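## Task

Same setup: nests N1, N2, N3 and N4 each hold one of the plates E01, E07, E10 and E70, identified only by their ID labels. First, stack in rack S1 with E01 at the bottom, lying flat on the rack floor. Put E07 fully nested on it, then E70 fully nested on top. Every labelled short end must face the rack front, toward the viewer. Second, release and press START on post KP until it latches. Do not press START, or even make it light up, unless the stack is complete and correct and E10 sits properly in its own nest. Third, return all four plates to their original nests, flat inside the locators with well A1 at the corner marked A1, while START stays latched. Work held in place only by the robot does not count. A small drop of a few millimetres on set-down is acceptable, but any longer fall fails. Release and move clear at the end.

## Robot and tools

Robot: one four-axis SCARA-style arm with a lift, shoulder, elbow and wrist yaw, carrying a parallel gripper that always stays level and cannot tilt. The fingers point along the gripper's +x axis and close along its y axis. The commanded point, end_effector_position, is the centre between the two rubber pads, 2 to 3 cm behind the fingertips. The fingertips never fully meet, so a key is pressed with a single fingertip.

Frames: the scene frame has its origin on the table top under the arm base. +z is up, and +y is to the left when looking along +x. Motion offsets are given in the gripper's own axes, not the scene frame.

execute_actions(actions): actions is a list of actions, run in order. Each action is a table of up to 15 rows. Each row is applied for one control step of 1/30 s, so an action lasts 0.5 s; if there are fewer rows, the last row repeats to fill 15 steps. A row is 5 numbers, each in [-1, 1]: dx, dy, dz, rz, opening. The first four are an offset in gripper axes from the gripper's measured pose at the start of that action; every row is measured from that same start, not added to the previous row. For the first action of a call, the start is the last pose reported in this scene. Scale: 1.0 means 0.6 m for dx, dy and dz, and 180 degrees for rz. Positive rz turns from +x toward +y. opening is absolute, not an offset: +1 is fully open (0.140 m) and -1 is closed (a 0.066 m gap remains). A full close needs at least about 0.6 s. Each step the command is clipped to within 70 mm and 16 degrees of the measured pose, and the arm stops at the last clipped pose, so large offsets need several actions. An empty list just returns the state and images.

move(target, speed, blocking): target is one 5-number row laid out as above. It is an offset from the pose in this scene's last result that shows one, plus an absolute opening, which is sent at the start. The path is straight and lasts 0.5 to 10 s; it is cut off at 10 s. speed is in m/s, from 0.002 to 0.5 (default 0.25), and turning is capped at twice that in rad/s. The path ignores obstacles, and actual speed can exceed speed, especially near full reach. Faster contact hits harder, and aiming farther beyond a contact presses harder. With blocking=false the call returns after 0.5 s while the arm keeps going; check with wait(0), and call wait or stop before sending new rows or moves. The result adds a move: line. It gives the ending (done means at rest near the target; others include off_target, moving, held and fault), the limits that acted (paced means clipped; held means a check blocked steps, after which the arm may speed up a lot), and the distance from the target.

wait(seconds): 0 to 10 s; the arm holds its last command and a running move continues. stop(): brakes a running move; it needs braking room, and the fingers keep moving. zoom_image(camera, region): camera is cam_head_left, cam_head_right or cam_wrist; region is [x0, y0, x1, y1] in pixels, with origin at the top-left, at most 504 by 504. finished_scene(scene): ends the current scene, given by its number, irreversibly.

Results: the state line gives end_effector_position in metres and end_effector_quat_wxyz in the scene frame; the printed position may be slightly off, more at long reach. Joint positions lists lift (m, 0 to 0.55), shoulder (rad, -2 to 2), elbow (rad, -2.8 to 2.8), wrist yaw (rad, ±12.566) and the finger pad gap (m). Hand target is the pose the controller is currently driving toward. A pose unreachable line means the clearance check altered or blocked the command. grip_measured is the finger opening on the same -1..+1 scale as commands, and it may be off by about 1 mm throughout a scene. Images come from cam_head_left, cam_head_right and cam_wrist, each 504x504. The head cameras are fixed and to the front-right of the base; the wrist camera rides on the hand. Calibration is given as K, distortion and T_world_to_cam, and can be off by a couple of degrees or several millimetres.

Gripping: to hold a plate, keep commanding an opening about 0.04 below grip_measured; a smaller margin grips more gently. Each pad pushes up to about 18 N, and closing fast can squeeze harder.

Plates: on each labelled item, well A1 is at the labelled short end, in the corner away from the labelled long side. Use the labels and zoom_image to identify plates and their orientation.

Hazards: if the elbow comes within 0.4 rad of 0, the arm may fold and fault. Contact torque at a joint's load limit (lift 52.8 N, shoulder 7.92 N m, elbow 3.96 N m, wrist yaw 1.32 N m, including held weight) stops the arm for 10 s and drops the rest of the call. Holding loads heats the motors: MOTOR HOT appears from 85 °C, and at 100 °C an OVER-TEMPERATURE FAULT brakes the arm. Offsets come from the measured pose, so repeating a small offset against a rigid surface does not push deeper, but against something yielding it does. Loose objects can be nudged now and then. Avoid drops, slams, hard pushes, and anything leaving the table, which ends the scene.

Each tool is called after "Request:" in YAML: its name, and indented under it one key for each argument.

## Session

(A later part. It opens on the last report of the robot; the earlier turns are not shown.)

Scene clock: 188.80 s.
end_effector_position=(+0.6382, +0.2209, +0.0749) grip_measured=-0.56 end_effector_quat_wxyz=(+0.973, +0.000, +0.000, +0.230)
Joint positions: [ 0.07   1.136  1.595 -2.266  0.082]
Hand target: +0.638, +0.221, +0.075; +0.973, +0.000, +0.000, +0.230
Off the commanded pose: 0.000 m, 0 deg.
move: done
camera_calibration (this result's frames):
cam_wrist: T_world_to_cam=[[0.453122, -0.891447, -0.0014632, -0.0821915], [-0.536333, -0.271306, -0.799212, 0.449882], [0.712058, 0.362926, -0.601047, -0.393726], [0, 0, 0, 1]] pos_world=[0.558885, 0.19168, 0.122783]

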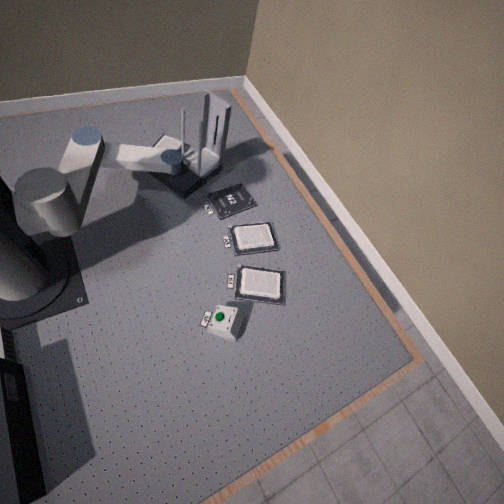

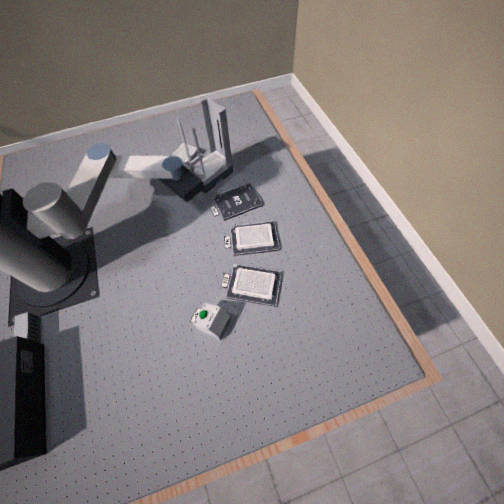

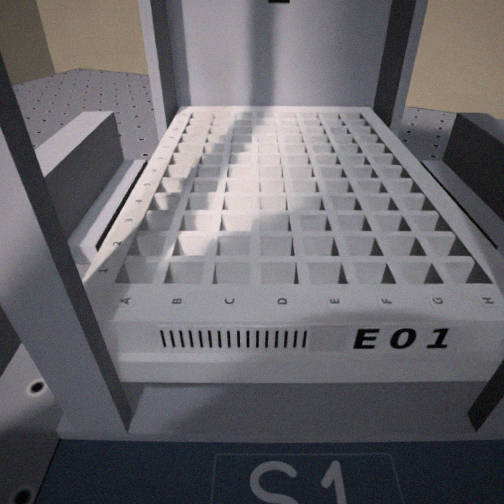

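Request:
move:
  target: [0.0, 0.0, -0.0146, 0.0, -0.605]
  speed: 0.02

Request:
execute_actions:
  actions:
    - [[0,0,0,0,-0.58],[0,0,0,0,-0.57],[0,0,0,0,-0.56],[0,0,0,0,-0.55],[0,0,0,0,-0.54],[0,0,0,0,-0.53],[0,0,0,0,-0.52],[0,0,0,0,-0.50],[0,0,0,0,-0.48],[0,0,0,0,-0.46],[0,0,0,0,-0.3],[0,0,0,0,0.19]]
    - [[0,0,0,0,0.19]]

Scene clock: 192.60 s.
end_effector_position=(+0.6382, +0.2209, +0.0661) grip_measured=-0.56 end_effector_quat_wxyz=(+0.973, +0.000, +0.000, +0.230)
Joint positions: [ 0.061  1.136  1.595 -2.266  0.082]
Hand target: +0.638, +0.221, +0.066; +0.973, +0.000, +0.000, +0.230
Off the commanded pose: 0.000 m, 0 deg.
move: done
camera_calibration (this result's frames):
cam_wrist: T_world_to_cam=[[0.453124, -0.891446, -0.0014632, -0.0822051], [-0.536332, -0.271307, -0.799212, 0.442847], [0.712058, 0.362927, -0.601047, -0.399017], [0, 0, 0, 1]] pos_world=[0.558885, 0.19168, 0.11398]

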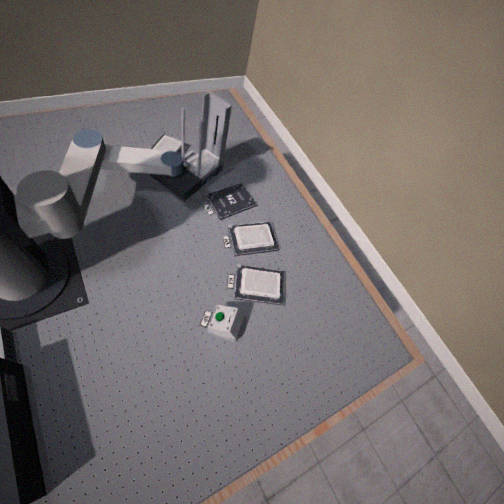

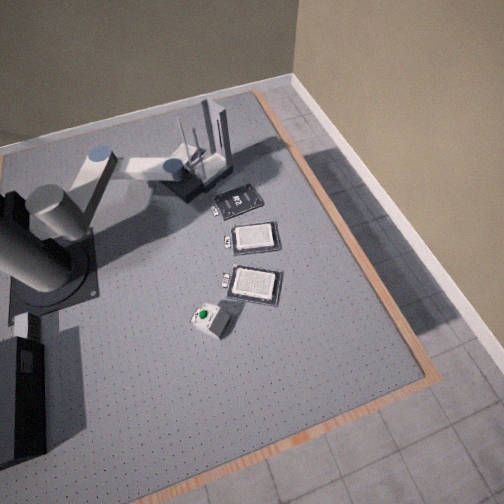

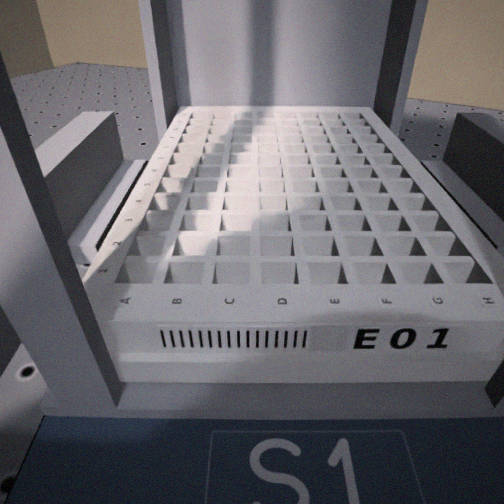

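Scene clock: 193.60 s.
end_effector_position=(+0.6382, +0.2209, +0.0661) grip_measured=+0.19 end_effector_quat_wxyz=(+0.973, +0.000, +0.000, +0.230)
Joint positions: [ 0.061  1.136  1.595 -2.266  0.11 ]
Hand target: +0.638, +0.221, +0.066; +0.973, +0.000, +0.000, +0.230
Off the commanded pose: 0.000 m, 0 deg.
camera_calibration (this result's frames):
cam_wrist: T_world_to_cam=[[0.453123, -0.891447, -0.0014632, -0.0822045], [-0.536332, -0.271307, -0.799212, 0.442847], [0.712058, 0.362926, -0.601047, -0.399017], [0, 0, 0, 1]] pos_world=[0.558885, 0.19168, 0.11398]

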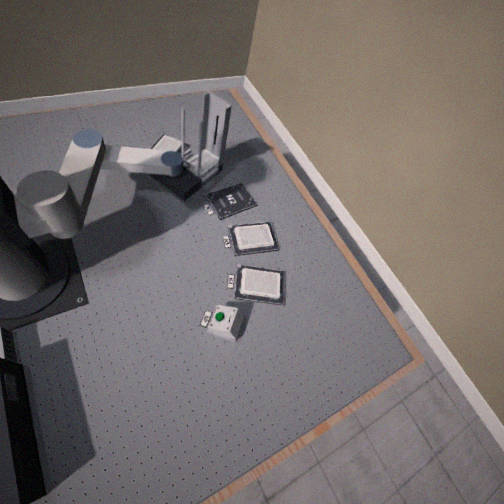

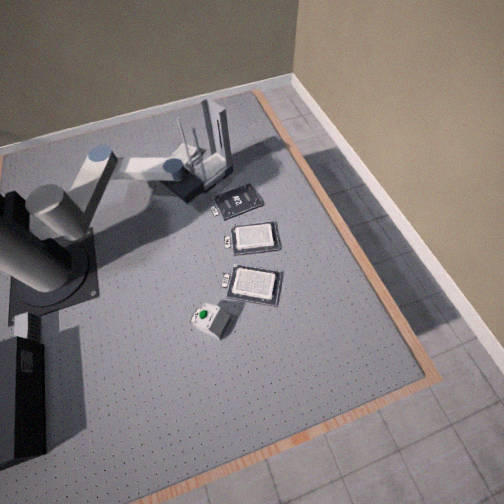

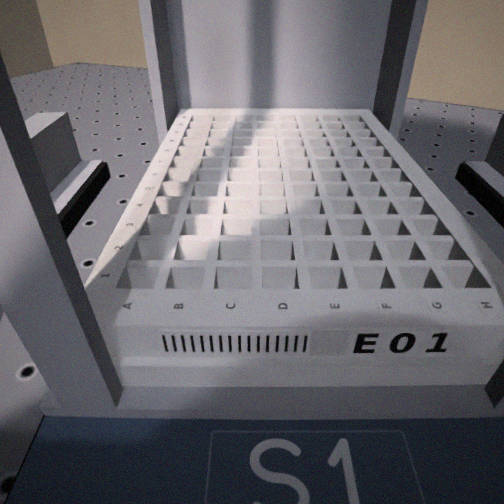

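Request:
move:
  target: [-0.18, 0.0, 0.0, 0.0, 0.19]
  speed: 0.25

Scene clock: 203.73 s.
end_effector_position=(+0.5416, +0.1723, +0.0661) grip_measured=+0.19 end_effector_quat_wxyz=(+0.973, +0.000, +0.000, +0.230)
Joint positions: [ 0.061  1.336  1.06  -1.932  0.11 ]
Hand target: +0.542, +0.172, +0.066; +0.973, +0.000, +0.000, +0.230
Off the commanded pose: 0.000 m, 0 deg.
move: done
camera_calibration (this result's frames):
cam_wrist: T_world_to_cam=[[0.452855, -0.891583, -0.0014632, -0.0815129], [-0.536414, -0.271145, -0.799212, 0.377902], [0.712167, 0.362712, -0.601047, -0.312672], [0, 0, 0, 1]] pos_world=[0.4623, 0.143201, 0.113975]

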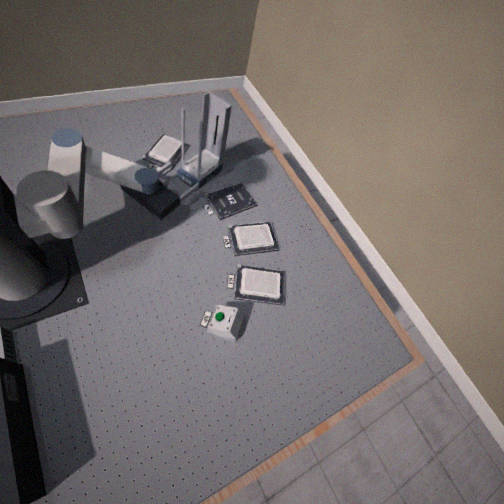

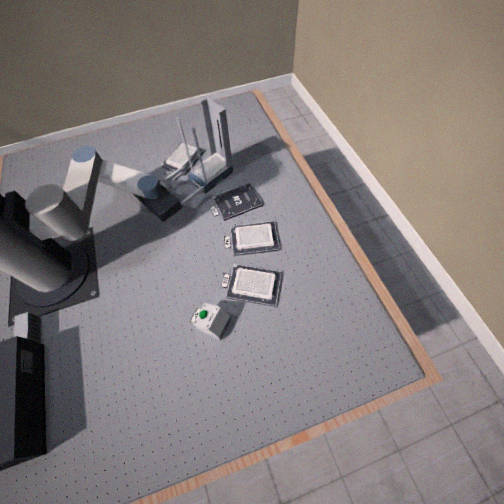

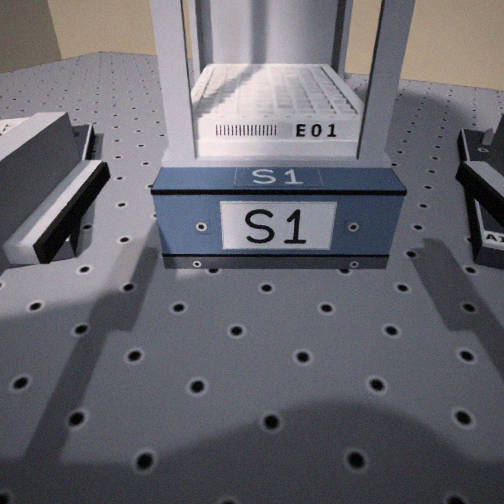

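Request:
move:
  target: [-0.01325, 0.2269, -0.0102, 0.0907, 0.19]
  speed: 0.3

Request:
zoom_image:
  camera: "cam_wrist"
  region: [130, 90, 430, 260]

Scene clock: 207.73 s.
end_effector_position=(+0.4734, +0.2906, +0.0600) grip_measured=+0.19 end_effector_quat_wxyz=(+0.930, +0.000, +0.000, +0.366)
Joint positions: [ 0.055  1.675  1.112 -2.037  0.11 ]
Hand target: +0.474, +0.290, +0.060; +0.931, +0.000, +0.000, +0.366
Off the commanded pose: 0.000 m, 0 deg.
move: done
camera_calibration (this result's frames):
cam_wrist: T_world_to_cam=[[0.685698, -0.727884, -0.0014632, -0.103031], [-0.438296, -0.411287, -0.799212, 0.362776], [0.581132, 0.54866, -0.601047, -0.302631], [0, 0, 0, 1]] pos_world=[0.40552, 0.240252, 0.107889]

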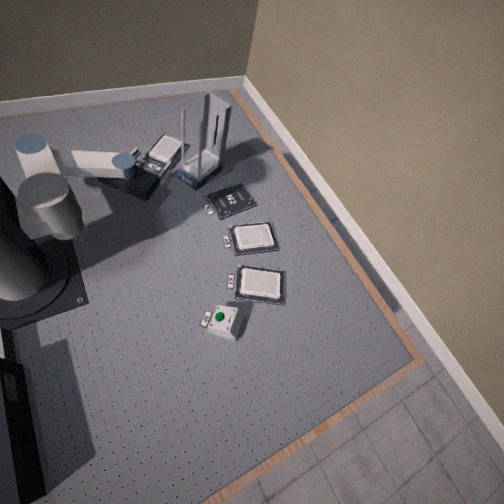

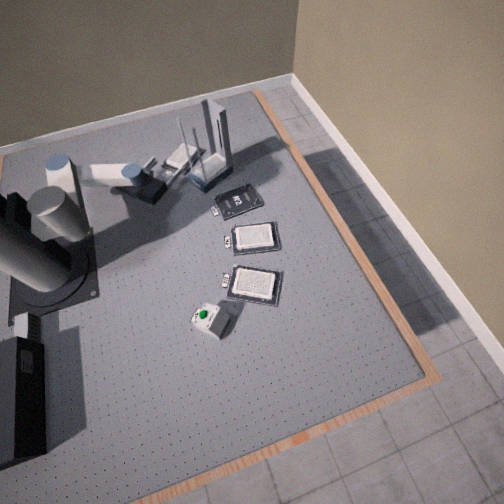

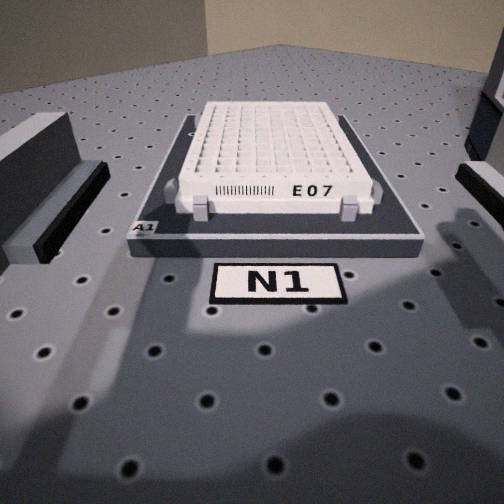

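Region (130, 90, 430, 260) of cam_wrist's 504x504 image, scaled by 1.680, with more detail than that image has; it fills the top 286 rows of this view, and the rest is white.

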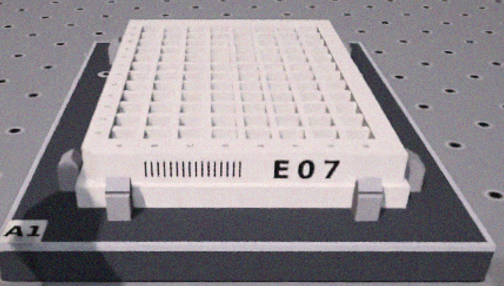

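Request:
move:
  target: [0.1673, 0.0005, 0.0, 0.0, 0.19]
  speed: 0.25

Request:
zoom_image:
  camera: "cam_wrist"
  region: [70, 350, 170, 460]

Request:
zoom_image:
  camera: "cam_wrist"
  region: [404, 350, 504, 460]

Request:
zoom_image:
  camera: "cam_wrist"
  region: [150, 140, 400, 210]

Scene clock: 216.43 s.
end_effector_position=(+0.5467, +0.3593, +0.0600) grip_measured=+0.19 end_effector_quat_wxyz=(+0.930, +0.000, +0.000, +0.366)
Joint positions: [ 0.055  1.464  1.616 -2.33   0.11 ]
Hand target: +0.547, +0.359, +0.060; +0.930, +0.000, +0.000, +0.366
Off the commanded pose: 0.000 m, 0 deg.
move: done
camera_calibration (this result's frames):
cam_wrist: T_world_to_cam=[[0.685881, -0.727712, -0.0014632, -0.103394], [-0.438192, -0.411397, -0.799212, 0.423134], [0.580994, 0.548806, -0.601047, -0.382878], [0, 0, 0, 1]] pos_world=[0.47878, 0.30896, 0.107895]

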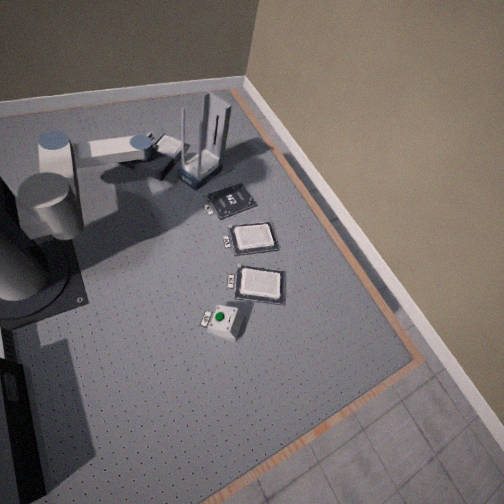

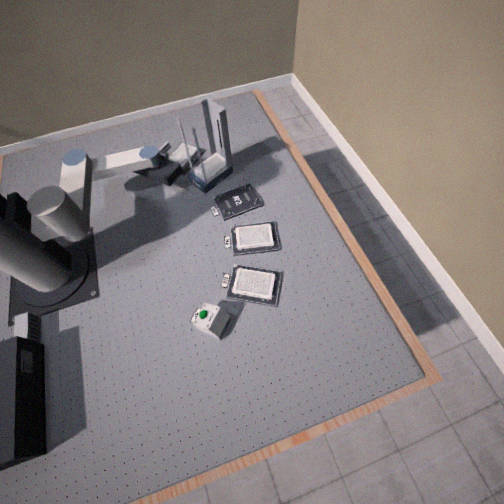

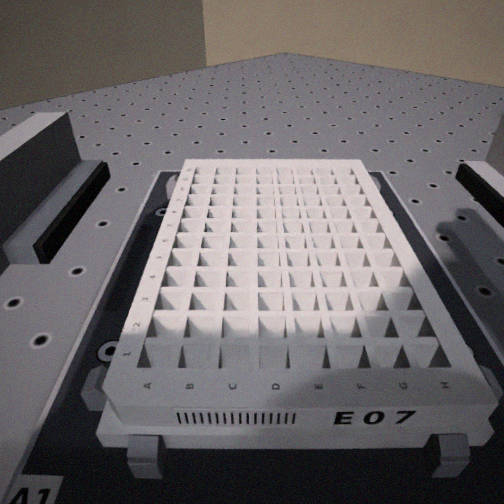

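Region (70, 350, 170, 460) of cam_wrist's 504x504 image, scaled by 4.582, with more detail than that image has; it fills the left 458 columns of this view, and the rest is white.

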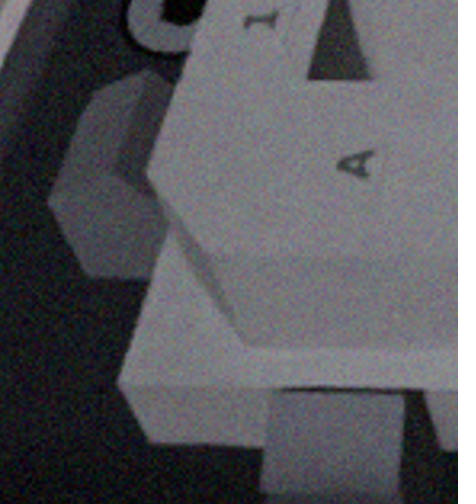

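Region (404, 350, 504, 460) of cam_wrist's 504x504 image, scaled by 4.582, with more detail than that image has; it fills the left 458 columns of this view, and the rest is white.

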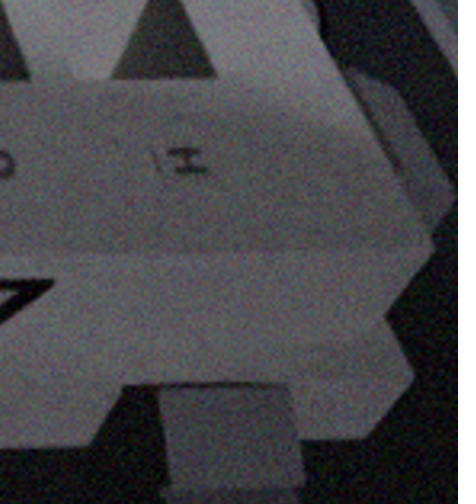

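Region (150, 140, 400, 210) of cam_wrist's 504x504 image, scaled by 2.016, with more detail than that image has; it fills the top 141 rows of this view, and the rest is white.

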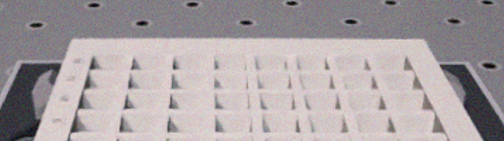

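Request:
move:
  target: [-0.00175, 0.0004, -0.04, 0.0, 0.19]
  speed: 0.06

Request:
execute_actions:
  actions:
    - [[0,0,0,0,-0.46]]
    - [[0,0,0,0,-0.48],[0,0,0,0,-0.49],[0,0,0,0,-0.50],[0,0,0,0,-0.51],[0,0,0,0,-0.52],[0,0,0,0,-0.53],[0,0,0,0,-0.54],[0,0,0,0,-0.55],[0,0,0,0,-0.56],[0,0,0,0,-0.57],[0,0,0,0,-0.58],[0,0,0,0,-0.59],[0,0,0,0,-0.60],[0,0,0,0,-0.605]]

Scene clock: 225.27 s.
end_effector_position=(+0.5458, +0.3587, +0.0359) grip_measured=+0.19 end_effector_quat_wxyz=(+0.930, +0.000, +0.000, +0.366)
Joint positions: [ 0.031  1.467  1.611 -2.328  0.11 ]
Hand target: +0.546, +0.359, +0.036; +0.930, +0.000, +0.000, +0.366
Off the commanded pose: 0.000 m, 0 deg.
move: done
camera_calibration (this result's frames):
cam_wrist: T_world_to_cam=[[0.685699, -0.727883, -0.0014632, -0.103088], [-0.438295, -0.411287, -0.799212, 0.403304], [0.581132, 0.548661, -0.601047, -0.396553], [0, 0, 0, 1]] pos_world=[0.477903, 0.308411, 0.083828]

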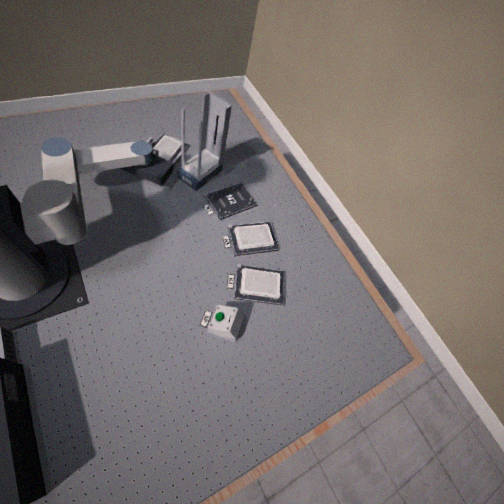

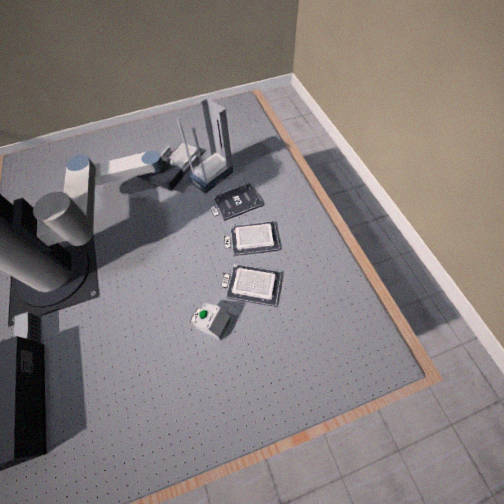

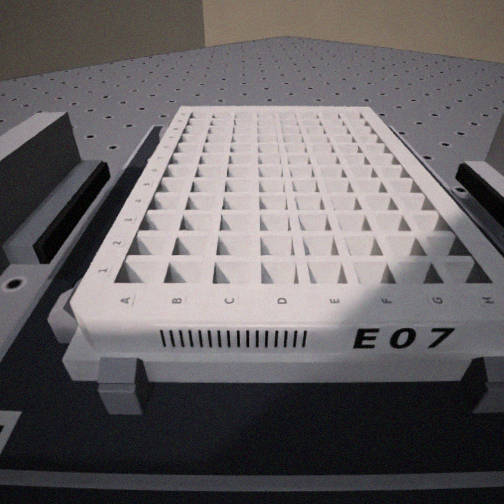

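Scene clock: 226.27 s.
end_effector_position=(+0.5458, +0.3587, +0.0359) grip_measured=-0.56 end_effector_quat_wxyz=(+0.930, +0.000, +0.000, +0.366)
Joint positions: [ 0.031  1.467  1.611 -2.328  0.082]
Hand target: +0.546, +0.359, +0.036; +0.930, +0.000, +0.000, +0.366
Off the commanded pose: 0.000 m, 0 deg.
camera_calibration (this result's frames):
cam_wrist: T_world_to_cam=[[0.685699, -0.727884, -0.0014632, -0.103092], [-0.438295, -0.411287, -0.799212, 0.403305], [0.581132, 0.548661, -0.601047, -0.396554], [0, 0, 0, 1]] pos_world=[0.477907, 0.308409, 0.083828]

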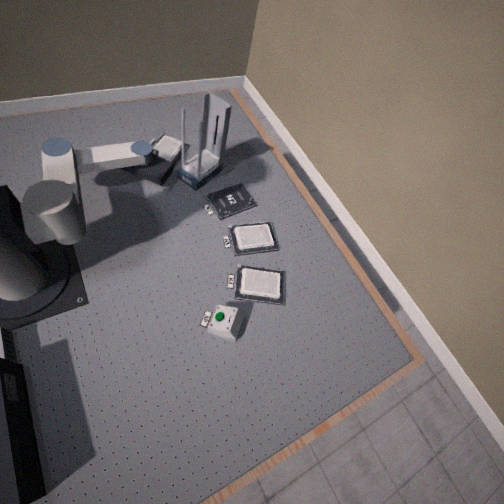

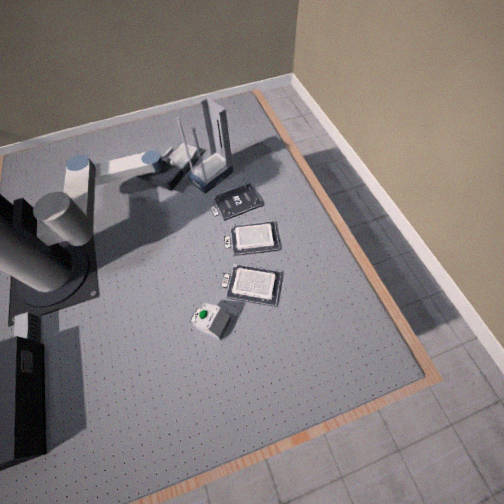

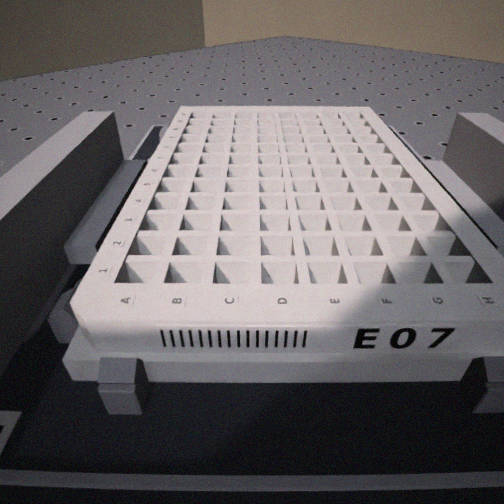

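Request:
move:
  target: [0.0, 0.0, 0.03, 0.0, -0.605]
  speed: 0.05

Request:
move:
  target: [0.0, 0.0, 0.465, 0.0, -0.605]
  speed: 0.3

Request:
move:
  target: [-0.04382, -0.27313, 0.0, -0.09081, -0.605]
  speed: 0.25

Scene clock: 233.60 s.
end_effector_position=(+0.5458, +0.3587, +0.0540) grip_measured=-0.56 end_effector_quat_wxyz=(+0.930, +0.000, +0.000, +0.366)
Joint positions: [ 0.049  1.467  1.611 -2.328  0.082]
Hand target: +0.546, +0.359, +0.054; +0.930, +0.000, +0.000, +0.366
Off the commanded pose: 0.000 m, 0 deg.
move: done
camera_calibration (this result's frames):
cam_wrist: T_world_to_cam=[[0.685698, -0.727884, -0.0014632, -0.103065], [-0.438296, -0.411287, -0.799212, 0.417734], [0.581132, 0.54866, -0.601047, -0.385702], [0, 0, 0, 1]] pos_world=[0.477907, 0.308409, 0.101882]

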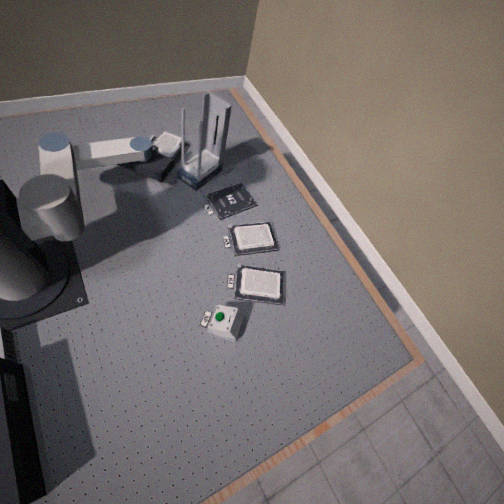

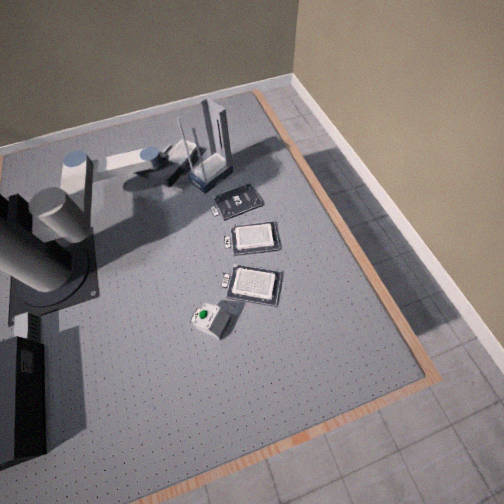

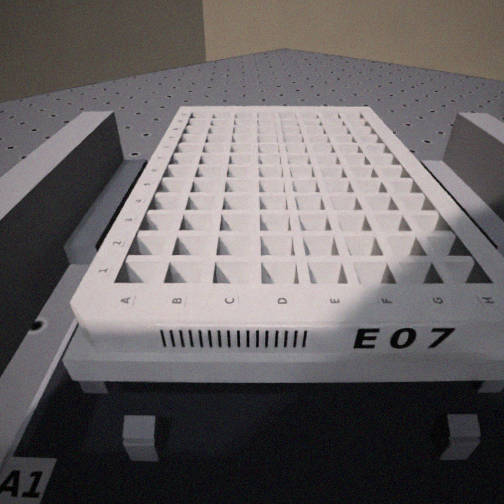

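Scene clock: 235.00 s.
end_effector_position=(+0.5458, +0.3587, +0.3330) grip_measured=-0.56 end_effector_quat_wxyz=(+0.930, +0.000, +0.000, +0.366)
Joint positions: [ 0.328  1.467  1.611 -2.328  0.082]
Hand target: +0.546, +0.359, +0.333; +0.930, +0.000, +0.000, +0.366
Off the commanded pose: 0.000 m, 0 deg.
move: done
camera_calibration (this result's frames):
cam_wrist: T_world_to_cam=[[0.685729, -0.727855, -0.0014632, -0.102668], [-0.438278, -0.411305, -0.799212, 0.640758], [0.581109, 0.548684, -0.601047, -0.217978], [0, 0, 0, 1]] pos_world=[0.477902, 0.308421, 0.380937]

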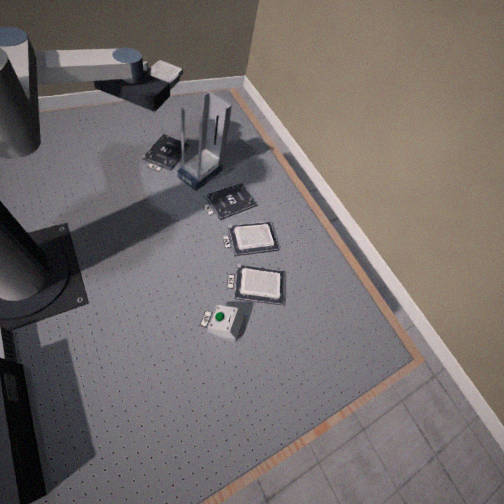

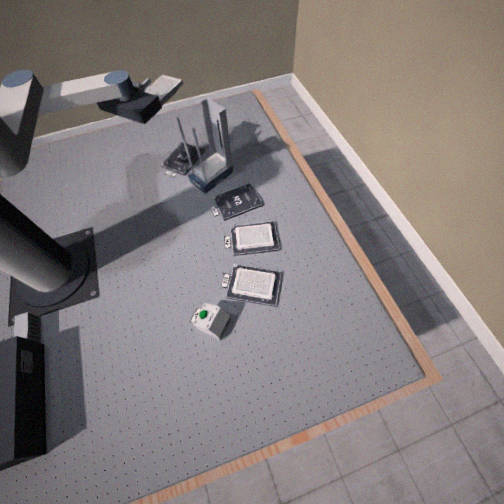

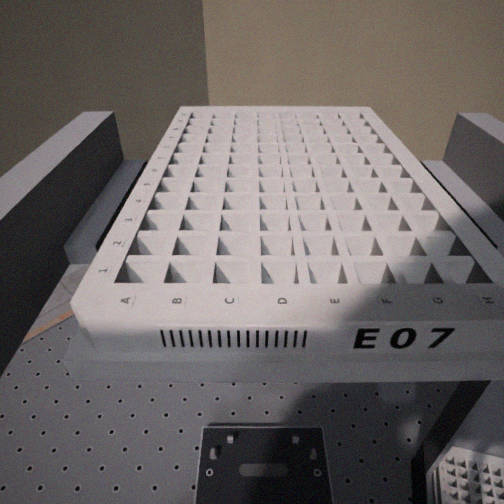

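Scene clock: 236.03 s.
end_effector_position=(+0.6384, +0.2208, +0.3330) grip_measured=-0.56 end_effector_quat_wxyz=(+0.973, +0.000, +0.000, +0.230)
Joint positions: [ 0.328  1.135  1.596 -2.267  0.082]
Hand target: +0.638, +0.221, +0.333; +0.973, +0.000, +0.000, +0.230
Off the commanded pose: 0.000 m, 0 deg.
move: done
camera_calibration (this result's frames):
cam_wrist: T_world_to_cam=[[0.452755, -0.891634, -0.0014632, -0.0816262], [-0.536445, -0.271085, -0.799212, 0.656312], [0.712208, 0.362632, -0.601047, -0.238712], [0, 0, 0, 1]] pos_world=[0.559045, 0.1917, 0.380936]

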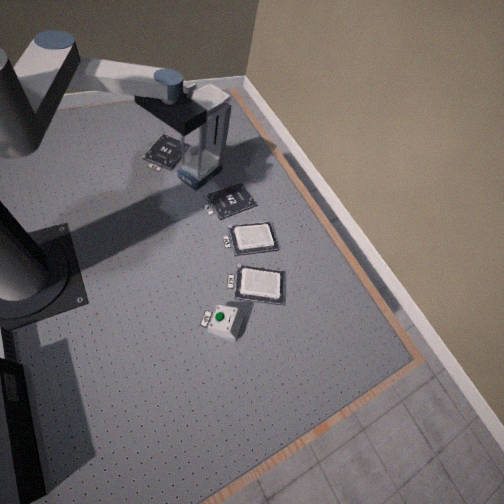

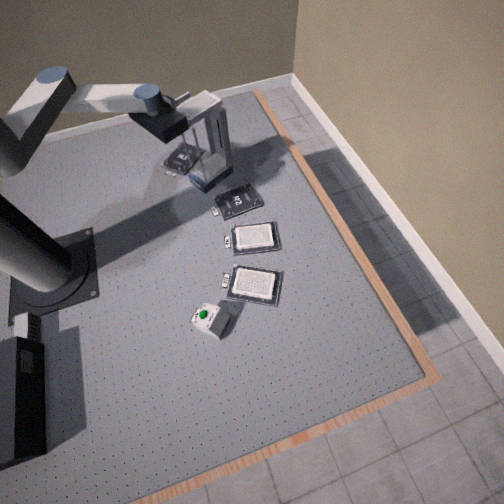

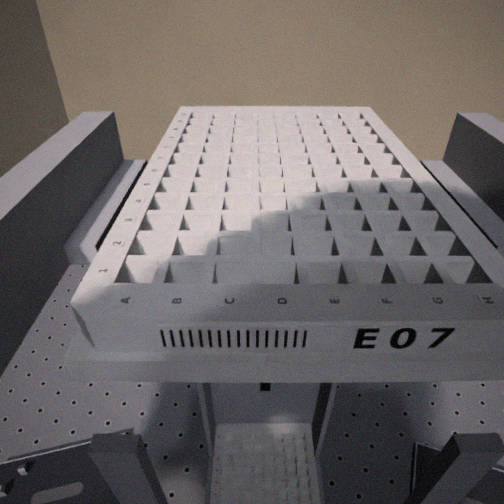

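Request:
move:
  target: [-0.00025, 0.00015, -0.0633, 0.00013, -0.605]
  speed: 0.06

Request:
move:
  target: [0.0, 0.0, -0.345, 0.0, -0.605]
  speed: 0.2

Scene clock: 240.10 s.
end_effector_position=(+0.6383, +0.2208, +0.2950) grip_measured=-0.56 end_effector_quat_wxyz=(+0.973, +0.000, +0.000, +0.230)
Joint positions: [ 0.29   1.135  1.595 -2.266  0.082]
Hand target: +0.638, +0.221, +0.295; +0.973, +0.000, +0.000, +0.230
Off the commanded pose: 0.000 m, 0 deg.
move: done
camera_calibration (this result's frames):
cam_wrist: T_world_to_cam=[[0.452888, -0.891566, -0.0014632, -0.0817624], [-0.536404, -0.271165, -0.799212, 0.625815], [0.712154, 0.362739, -0.601047, -0.261481], [0, 0, 0, 1]] pos_world=[0.558934, 0.191652, 0.342877]

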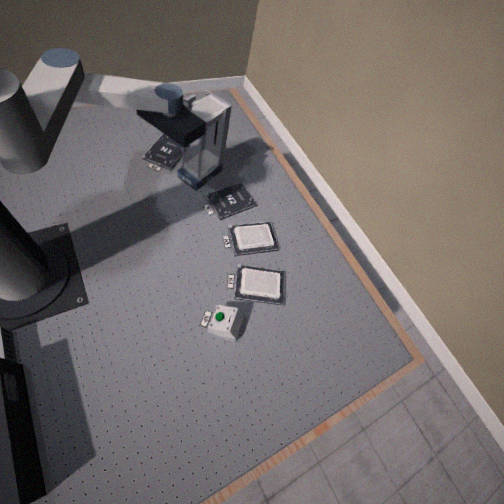

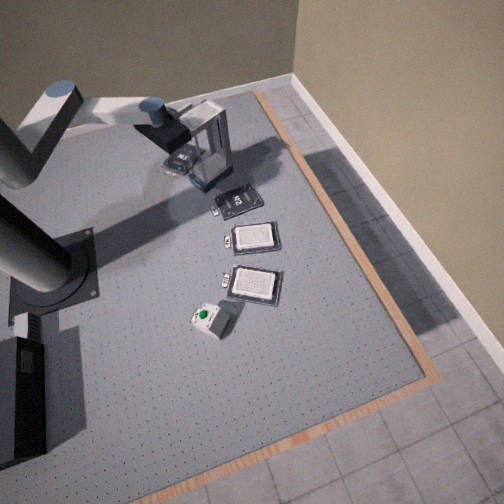

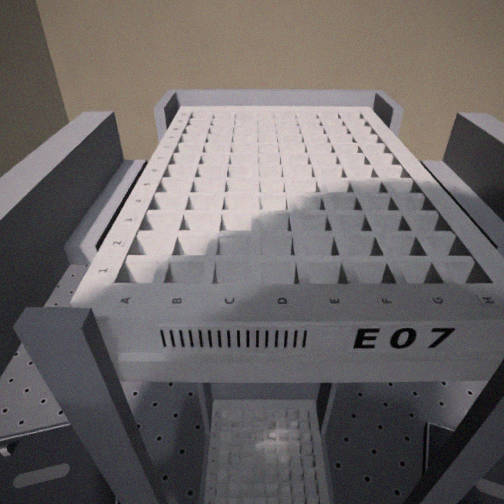

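Scene clock: 241.53 s.
end_effector_position=(+0.6383, +0.2208, +0.0879) grip_measured=-0.56 end_effector_quat_wxyz=(+0.973, +0.000, +0.000, +0.230)
Joint positions: [ 0.083  1.135  1.595 -2.266  0.082]
Hand target: +0.638, +0.221, +0.088; +0.973, +0.000, +0.000, +0.230
Off the commanded pose: 0.000 m, 0 deg.
move: done
camera_calibration (this result's frames):
cam_wrist: T_world_to_cam=[[0.452842, -0.89159, -0.0014632, -0.082049], [-0.536418, -0.271137, -0.799212, 0.460313], [0.712173, 0.362701, -0.601047, -0.385944], [0, 0, 0, 1]] pos_world=[0.558934, 0.191636, 0.135798]

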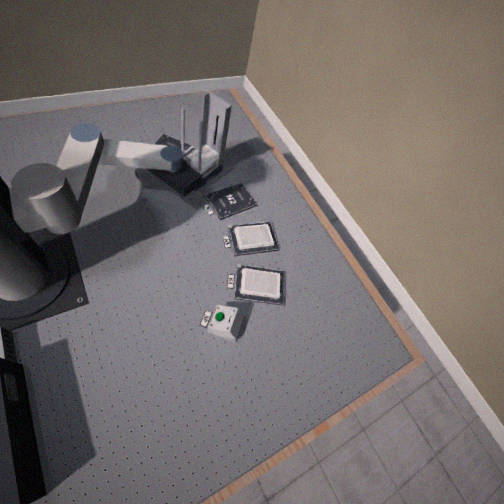

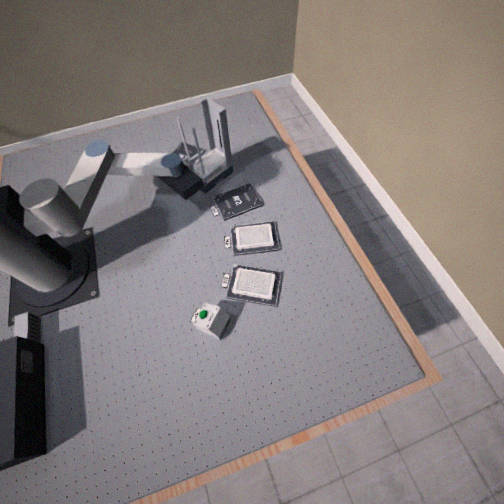

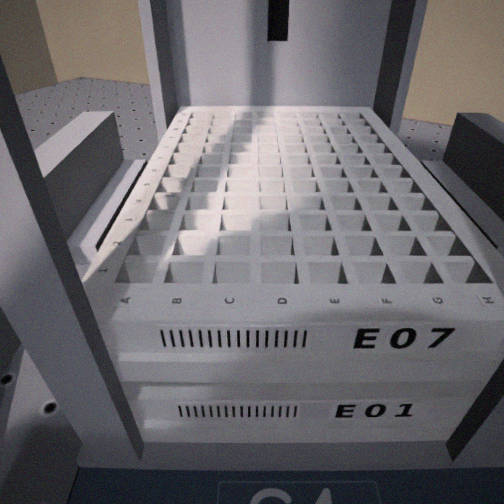

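Request:
move:
  target: [0.0, 0.0, -0.0157, 0.0, -0.605]
  speed: 0.015

Request:
execute_actions:
  actions:
    - [[0,0,0,0,-0.58],[0,0,0,0,-0.57],[0,0,0,0,-0.56],[0,0,0,0,-0.55],[0,0,0,0,-0.54],[0,0,0,0,-0.53],[0,0,0,0,-0.52],[0,0,0,0,-0.50],[0,0,0,0,-0.48],[0,0,0,0,-0.46],[0,0,0,0,-0.3],[0,0,0,0,0.19]]
    - [[0,0,0,0,0.19]]

Request:
move:
  target: [-0.18, 0.0, 0.0, 0.0, 0.19]
  speed: 0.25

Scene clock: 247.03 s.
end_effector_position=(+0.6383, +0.2208, +0.0785) grip_measured=-0.56 end_effector_quat_wxyz=(+0.973, +0.000, +0.000, +0.230)
Joint positions: [ 0.073  1.135  1.595 -2.266  0.082]
Hand target: +0.638, +0.221, +0.078; +0.973, +0.000, +0.000, +0.230
Off the commanded pose: 0.000 m, 0 deg.
move: done
camera_calibration (this result's frames):
cam_wrist: T_world_to_cam=[[0.452842, -0.89159, -0.0014632, -0.0820628], [-0.536418, -0.271137, -0.799212, 0.452765], [0.712173, 0.362701, -0.601047, -0.391621], [0, 0, 0, 1]] pos_world=[0.558934, 0.191636, 0.126352]

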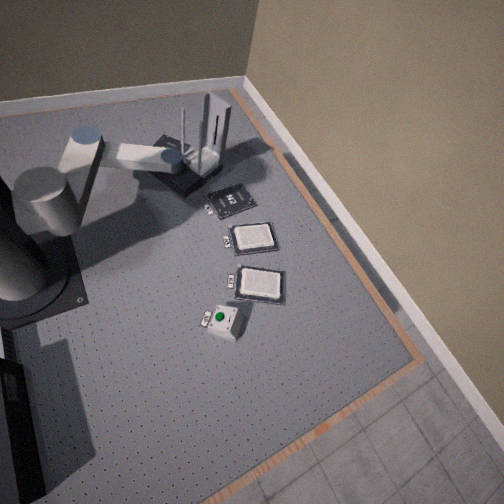

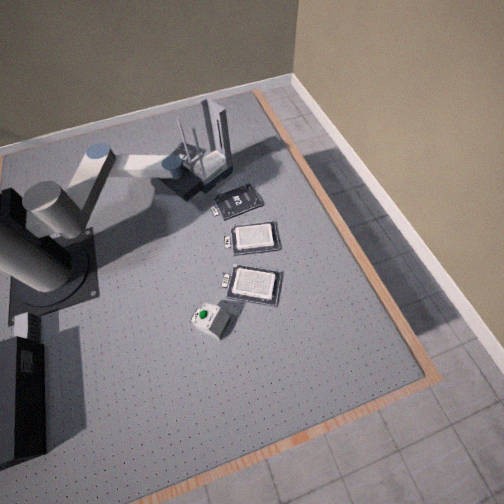

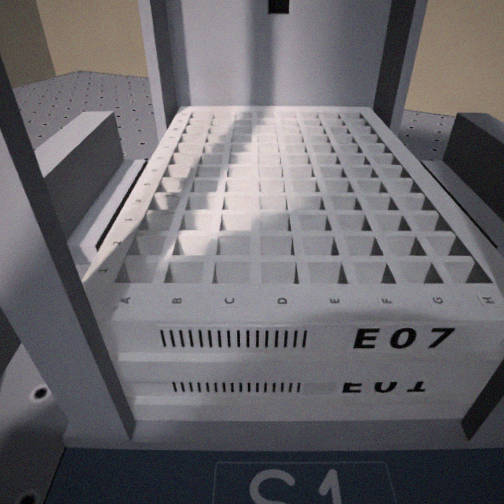

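Scene clock: 248.03 s.
end_effector_position=(+0.6383, +0.2208, +0.0785) grip_measured=+0.19 end_effector_quat_wxyz=(+0.973, +0.000, +0.000, +0.230)
Joint positions: [ 0.073  1.135  1.595 -2.266  0.11 ]
Hand target: +0.638, +0.221, +0.078; +0.973, +0.000, +0.000, +0.230
Off the commanded pose: 0.000 m, 0 deg.
camera_calibration (this result's frames):
cam_wrist: T_world_to_cam=[[0.45284, -0.891591, -0.0014632, -0.0820621], [-0.536419, -0.271136, -0.799212, 0.452765], [0.712173, 0.3627, -0.601047, -0.391621], [0, 0, 0, 1]] pos_world=[0.558934, 0.191636, 0.126352]

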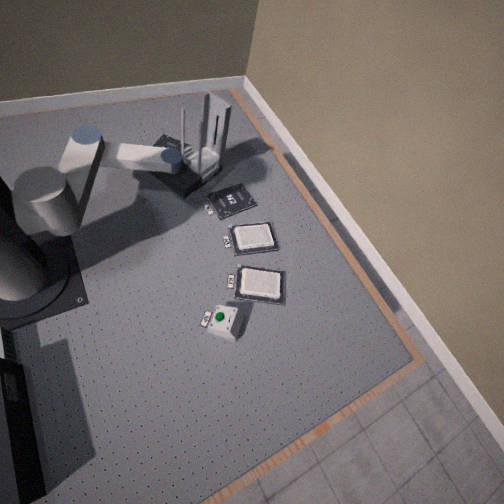

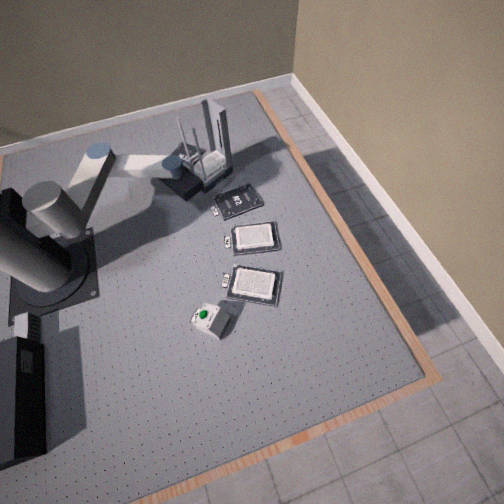

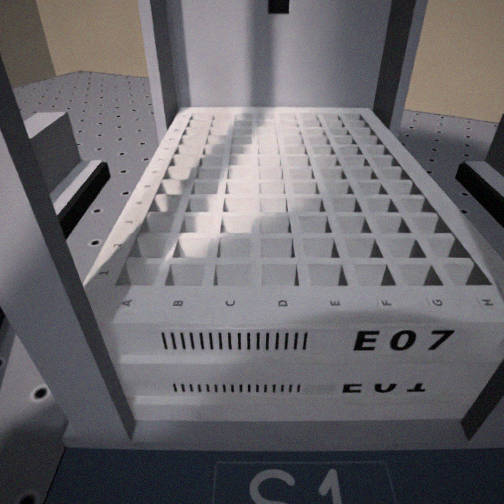

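Scene clock: 248.87 s.
end_effector_position=(+0.5417, +0.1723, +0.0784) grip_measured=+0.19 end_effector_quat_wxyz=(+0.973, +0.000, +0.000, +0.230)
Joint positions: [ 0.073  1.336  1.06  -1.932  0.11 ]
Hand target: +0.542, +0.172, +0.078; +0.973, +0.000, +0.000, +0.230
Off the commanded pose: 0.000 m, 0 deg.
move: done
camera_calibration (this result's frames):
cam_wrist: T_world_to_cam=[[0.452572, -0.891727, -0.0014632, -0.0813704], [-0.5365, -0.270975, -0.799212, 0.38782], [0.712282, 0.362486, -0.601047, -0.305275], [0, 0, 0, 1]] pos_world=[0.462334, 0.143188, 0.126347]

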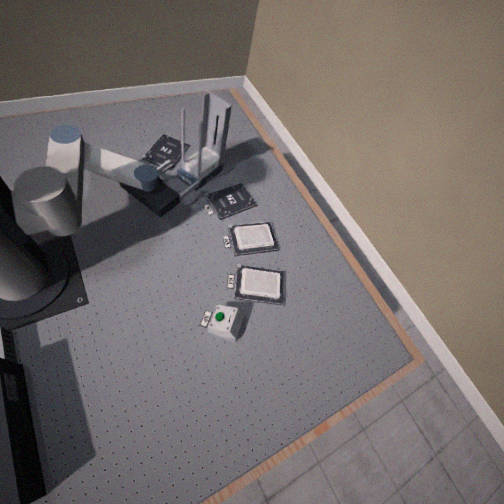

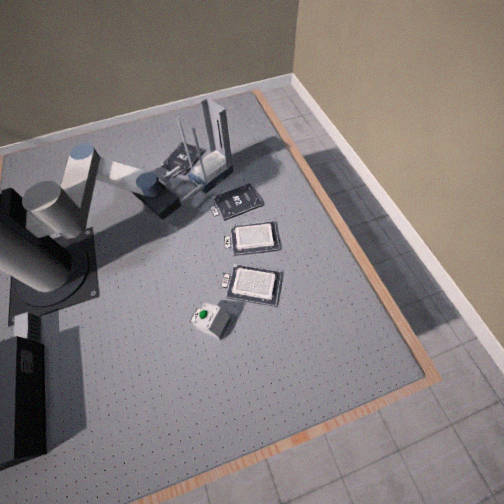

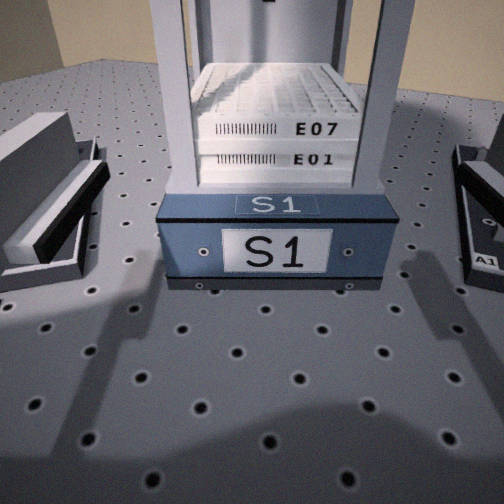

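Request:
move:
  target: [-0.12605, -0.43628, -0.0307, -0.21861, 0.19]
  speed: 0.35

Request:
zoom_image:
  camera: "cam_wrist"
  region: [130, 90, 430, 260]

Scene clock: 259.13 s.
end_effector_position=(+0.5914, -0.0955, +0.0601) grip_measured=+0.19 end_effector_quat_wxyz=(+0.994, +0.000, +0.000, -0.111)
Joint positions: [ 0.055  0.646  1.161 -2.03   0.11 ]
Hand target: +0.591, -0.095, +0.060; +0.994, +0.000, +0.000, -0.111
Off the commanded pose: 0.000 m, 0 deg.
move: done
camera_calibration (this result's frames):
cam_wrist: T_world_to_cam=[[-0.215418, -0.976521, -0.0014632, 0.0441903], [-0.586684, 0.130619, -0.799212, 0.39524], [0.780639, -0.171306, -0.601047, -0.346036], [0, 0, 0, 1]] pos_world=[0.511529, -0.067751, 0.107962]

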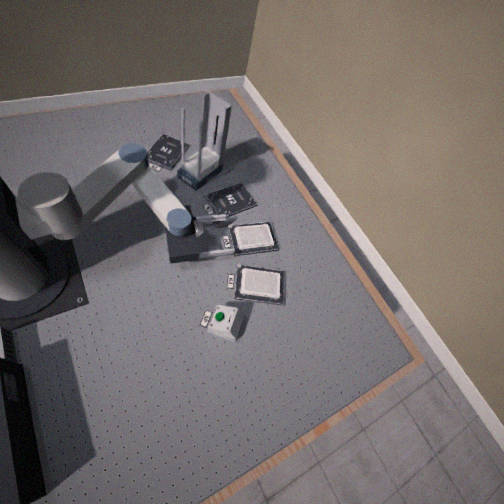

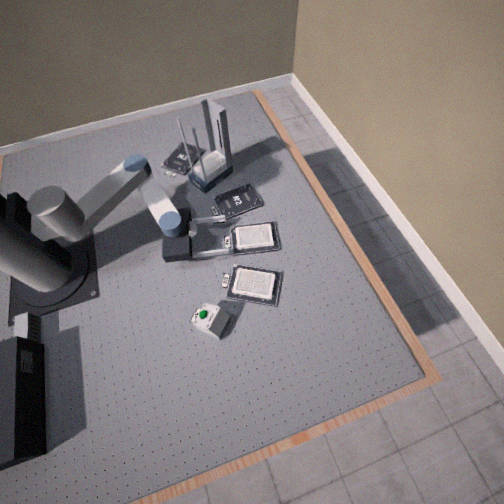

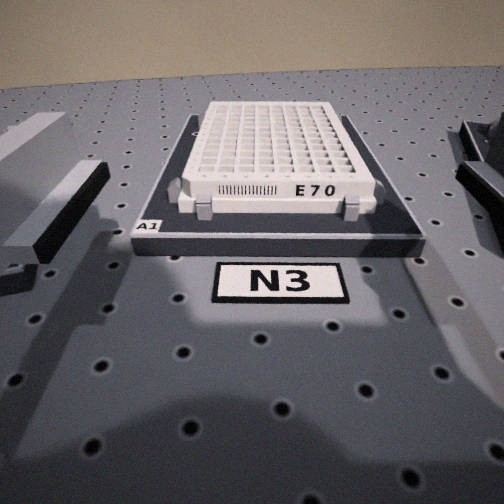

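Region (130, 90, 430, 260) of cam_wrist's 504x504 image, scaled by 1.680, with more detail than that image has; it fills the top 286 rows of this view, and the rest is white.

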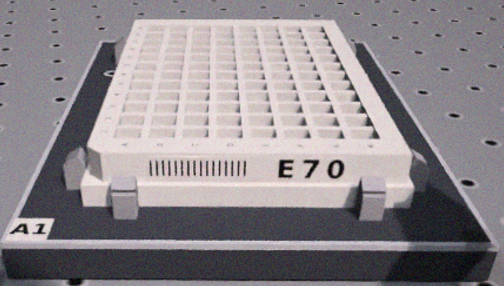

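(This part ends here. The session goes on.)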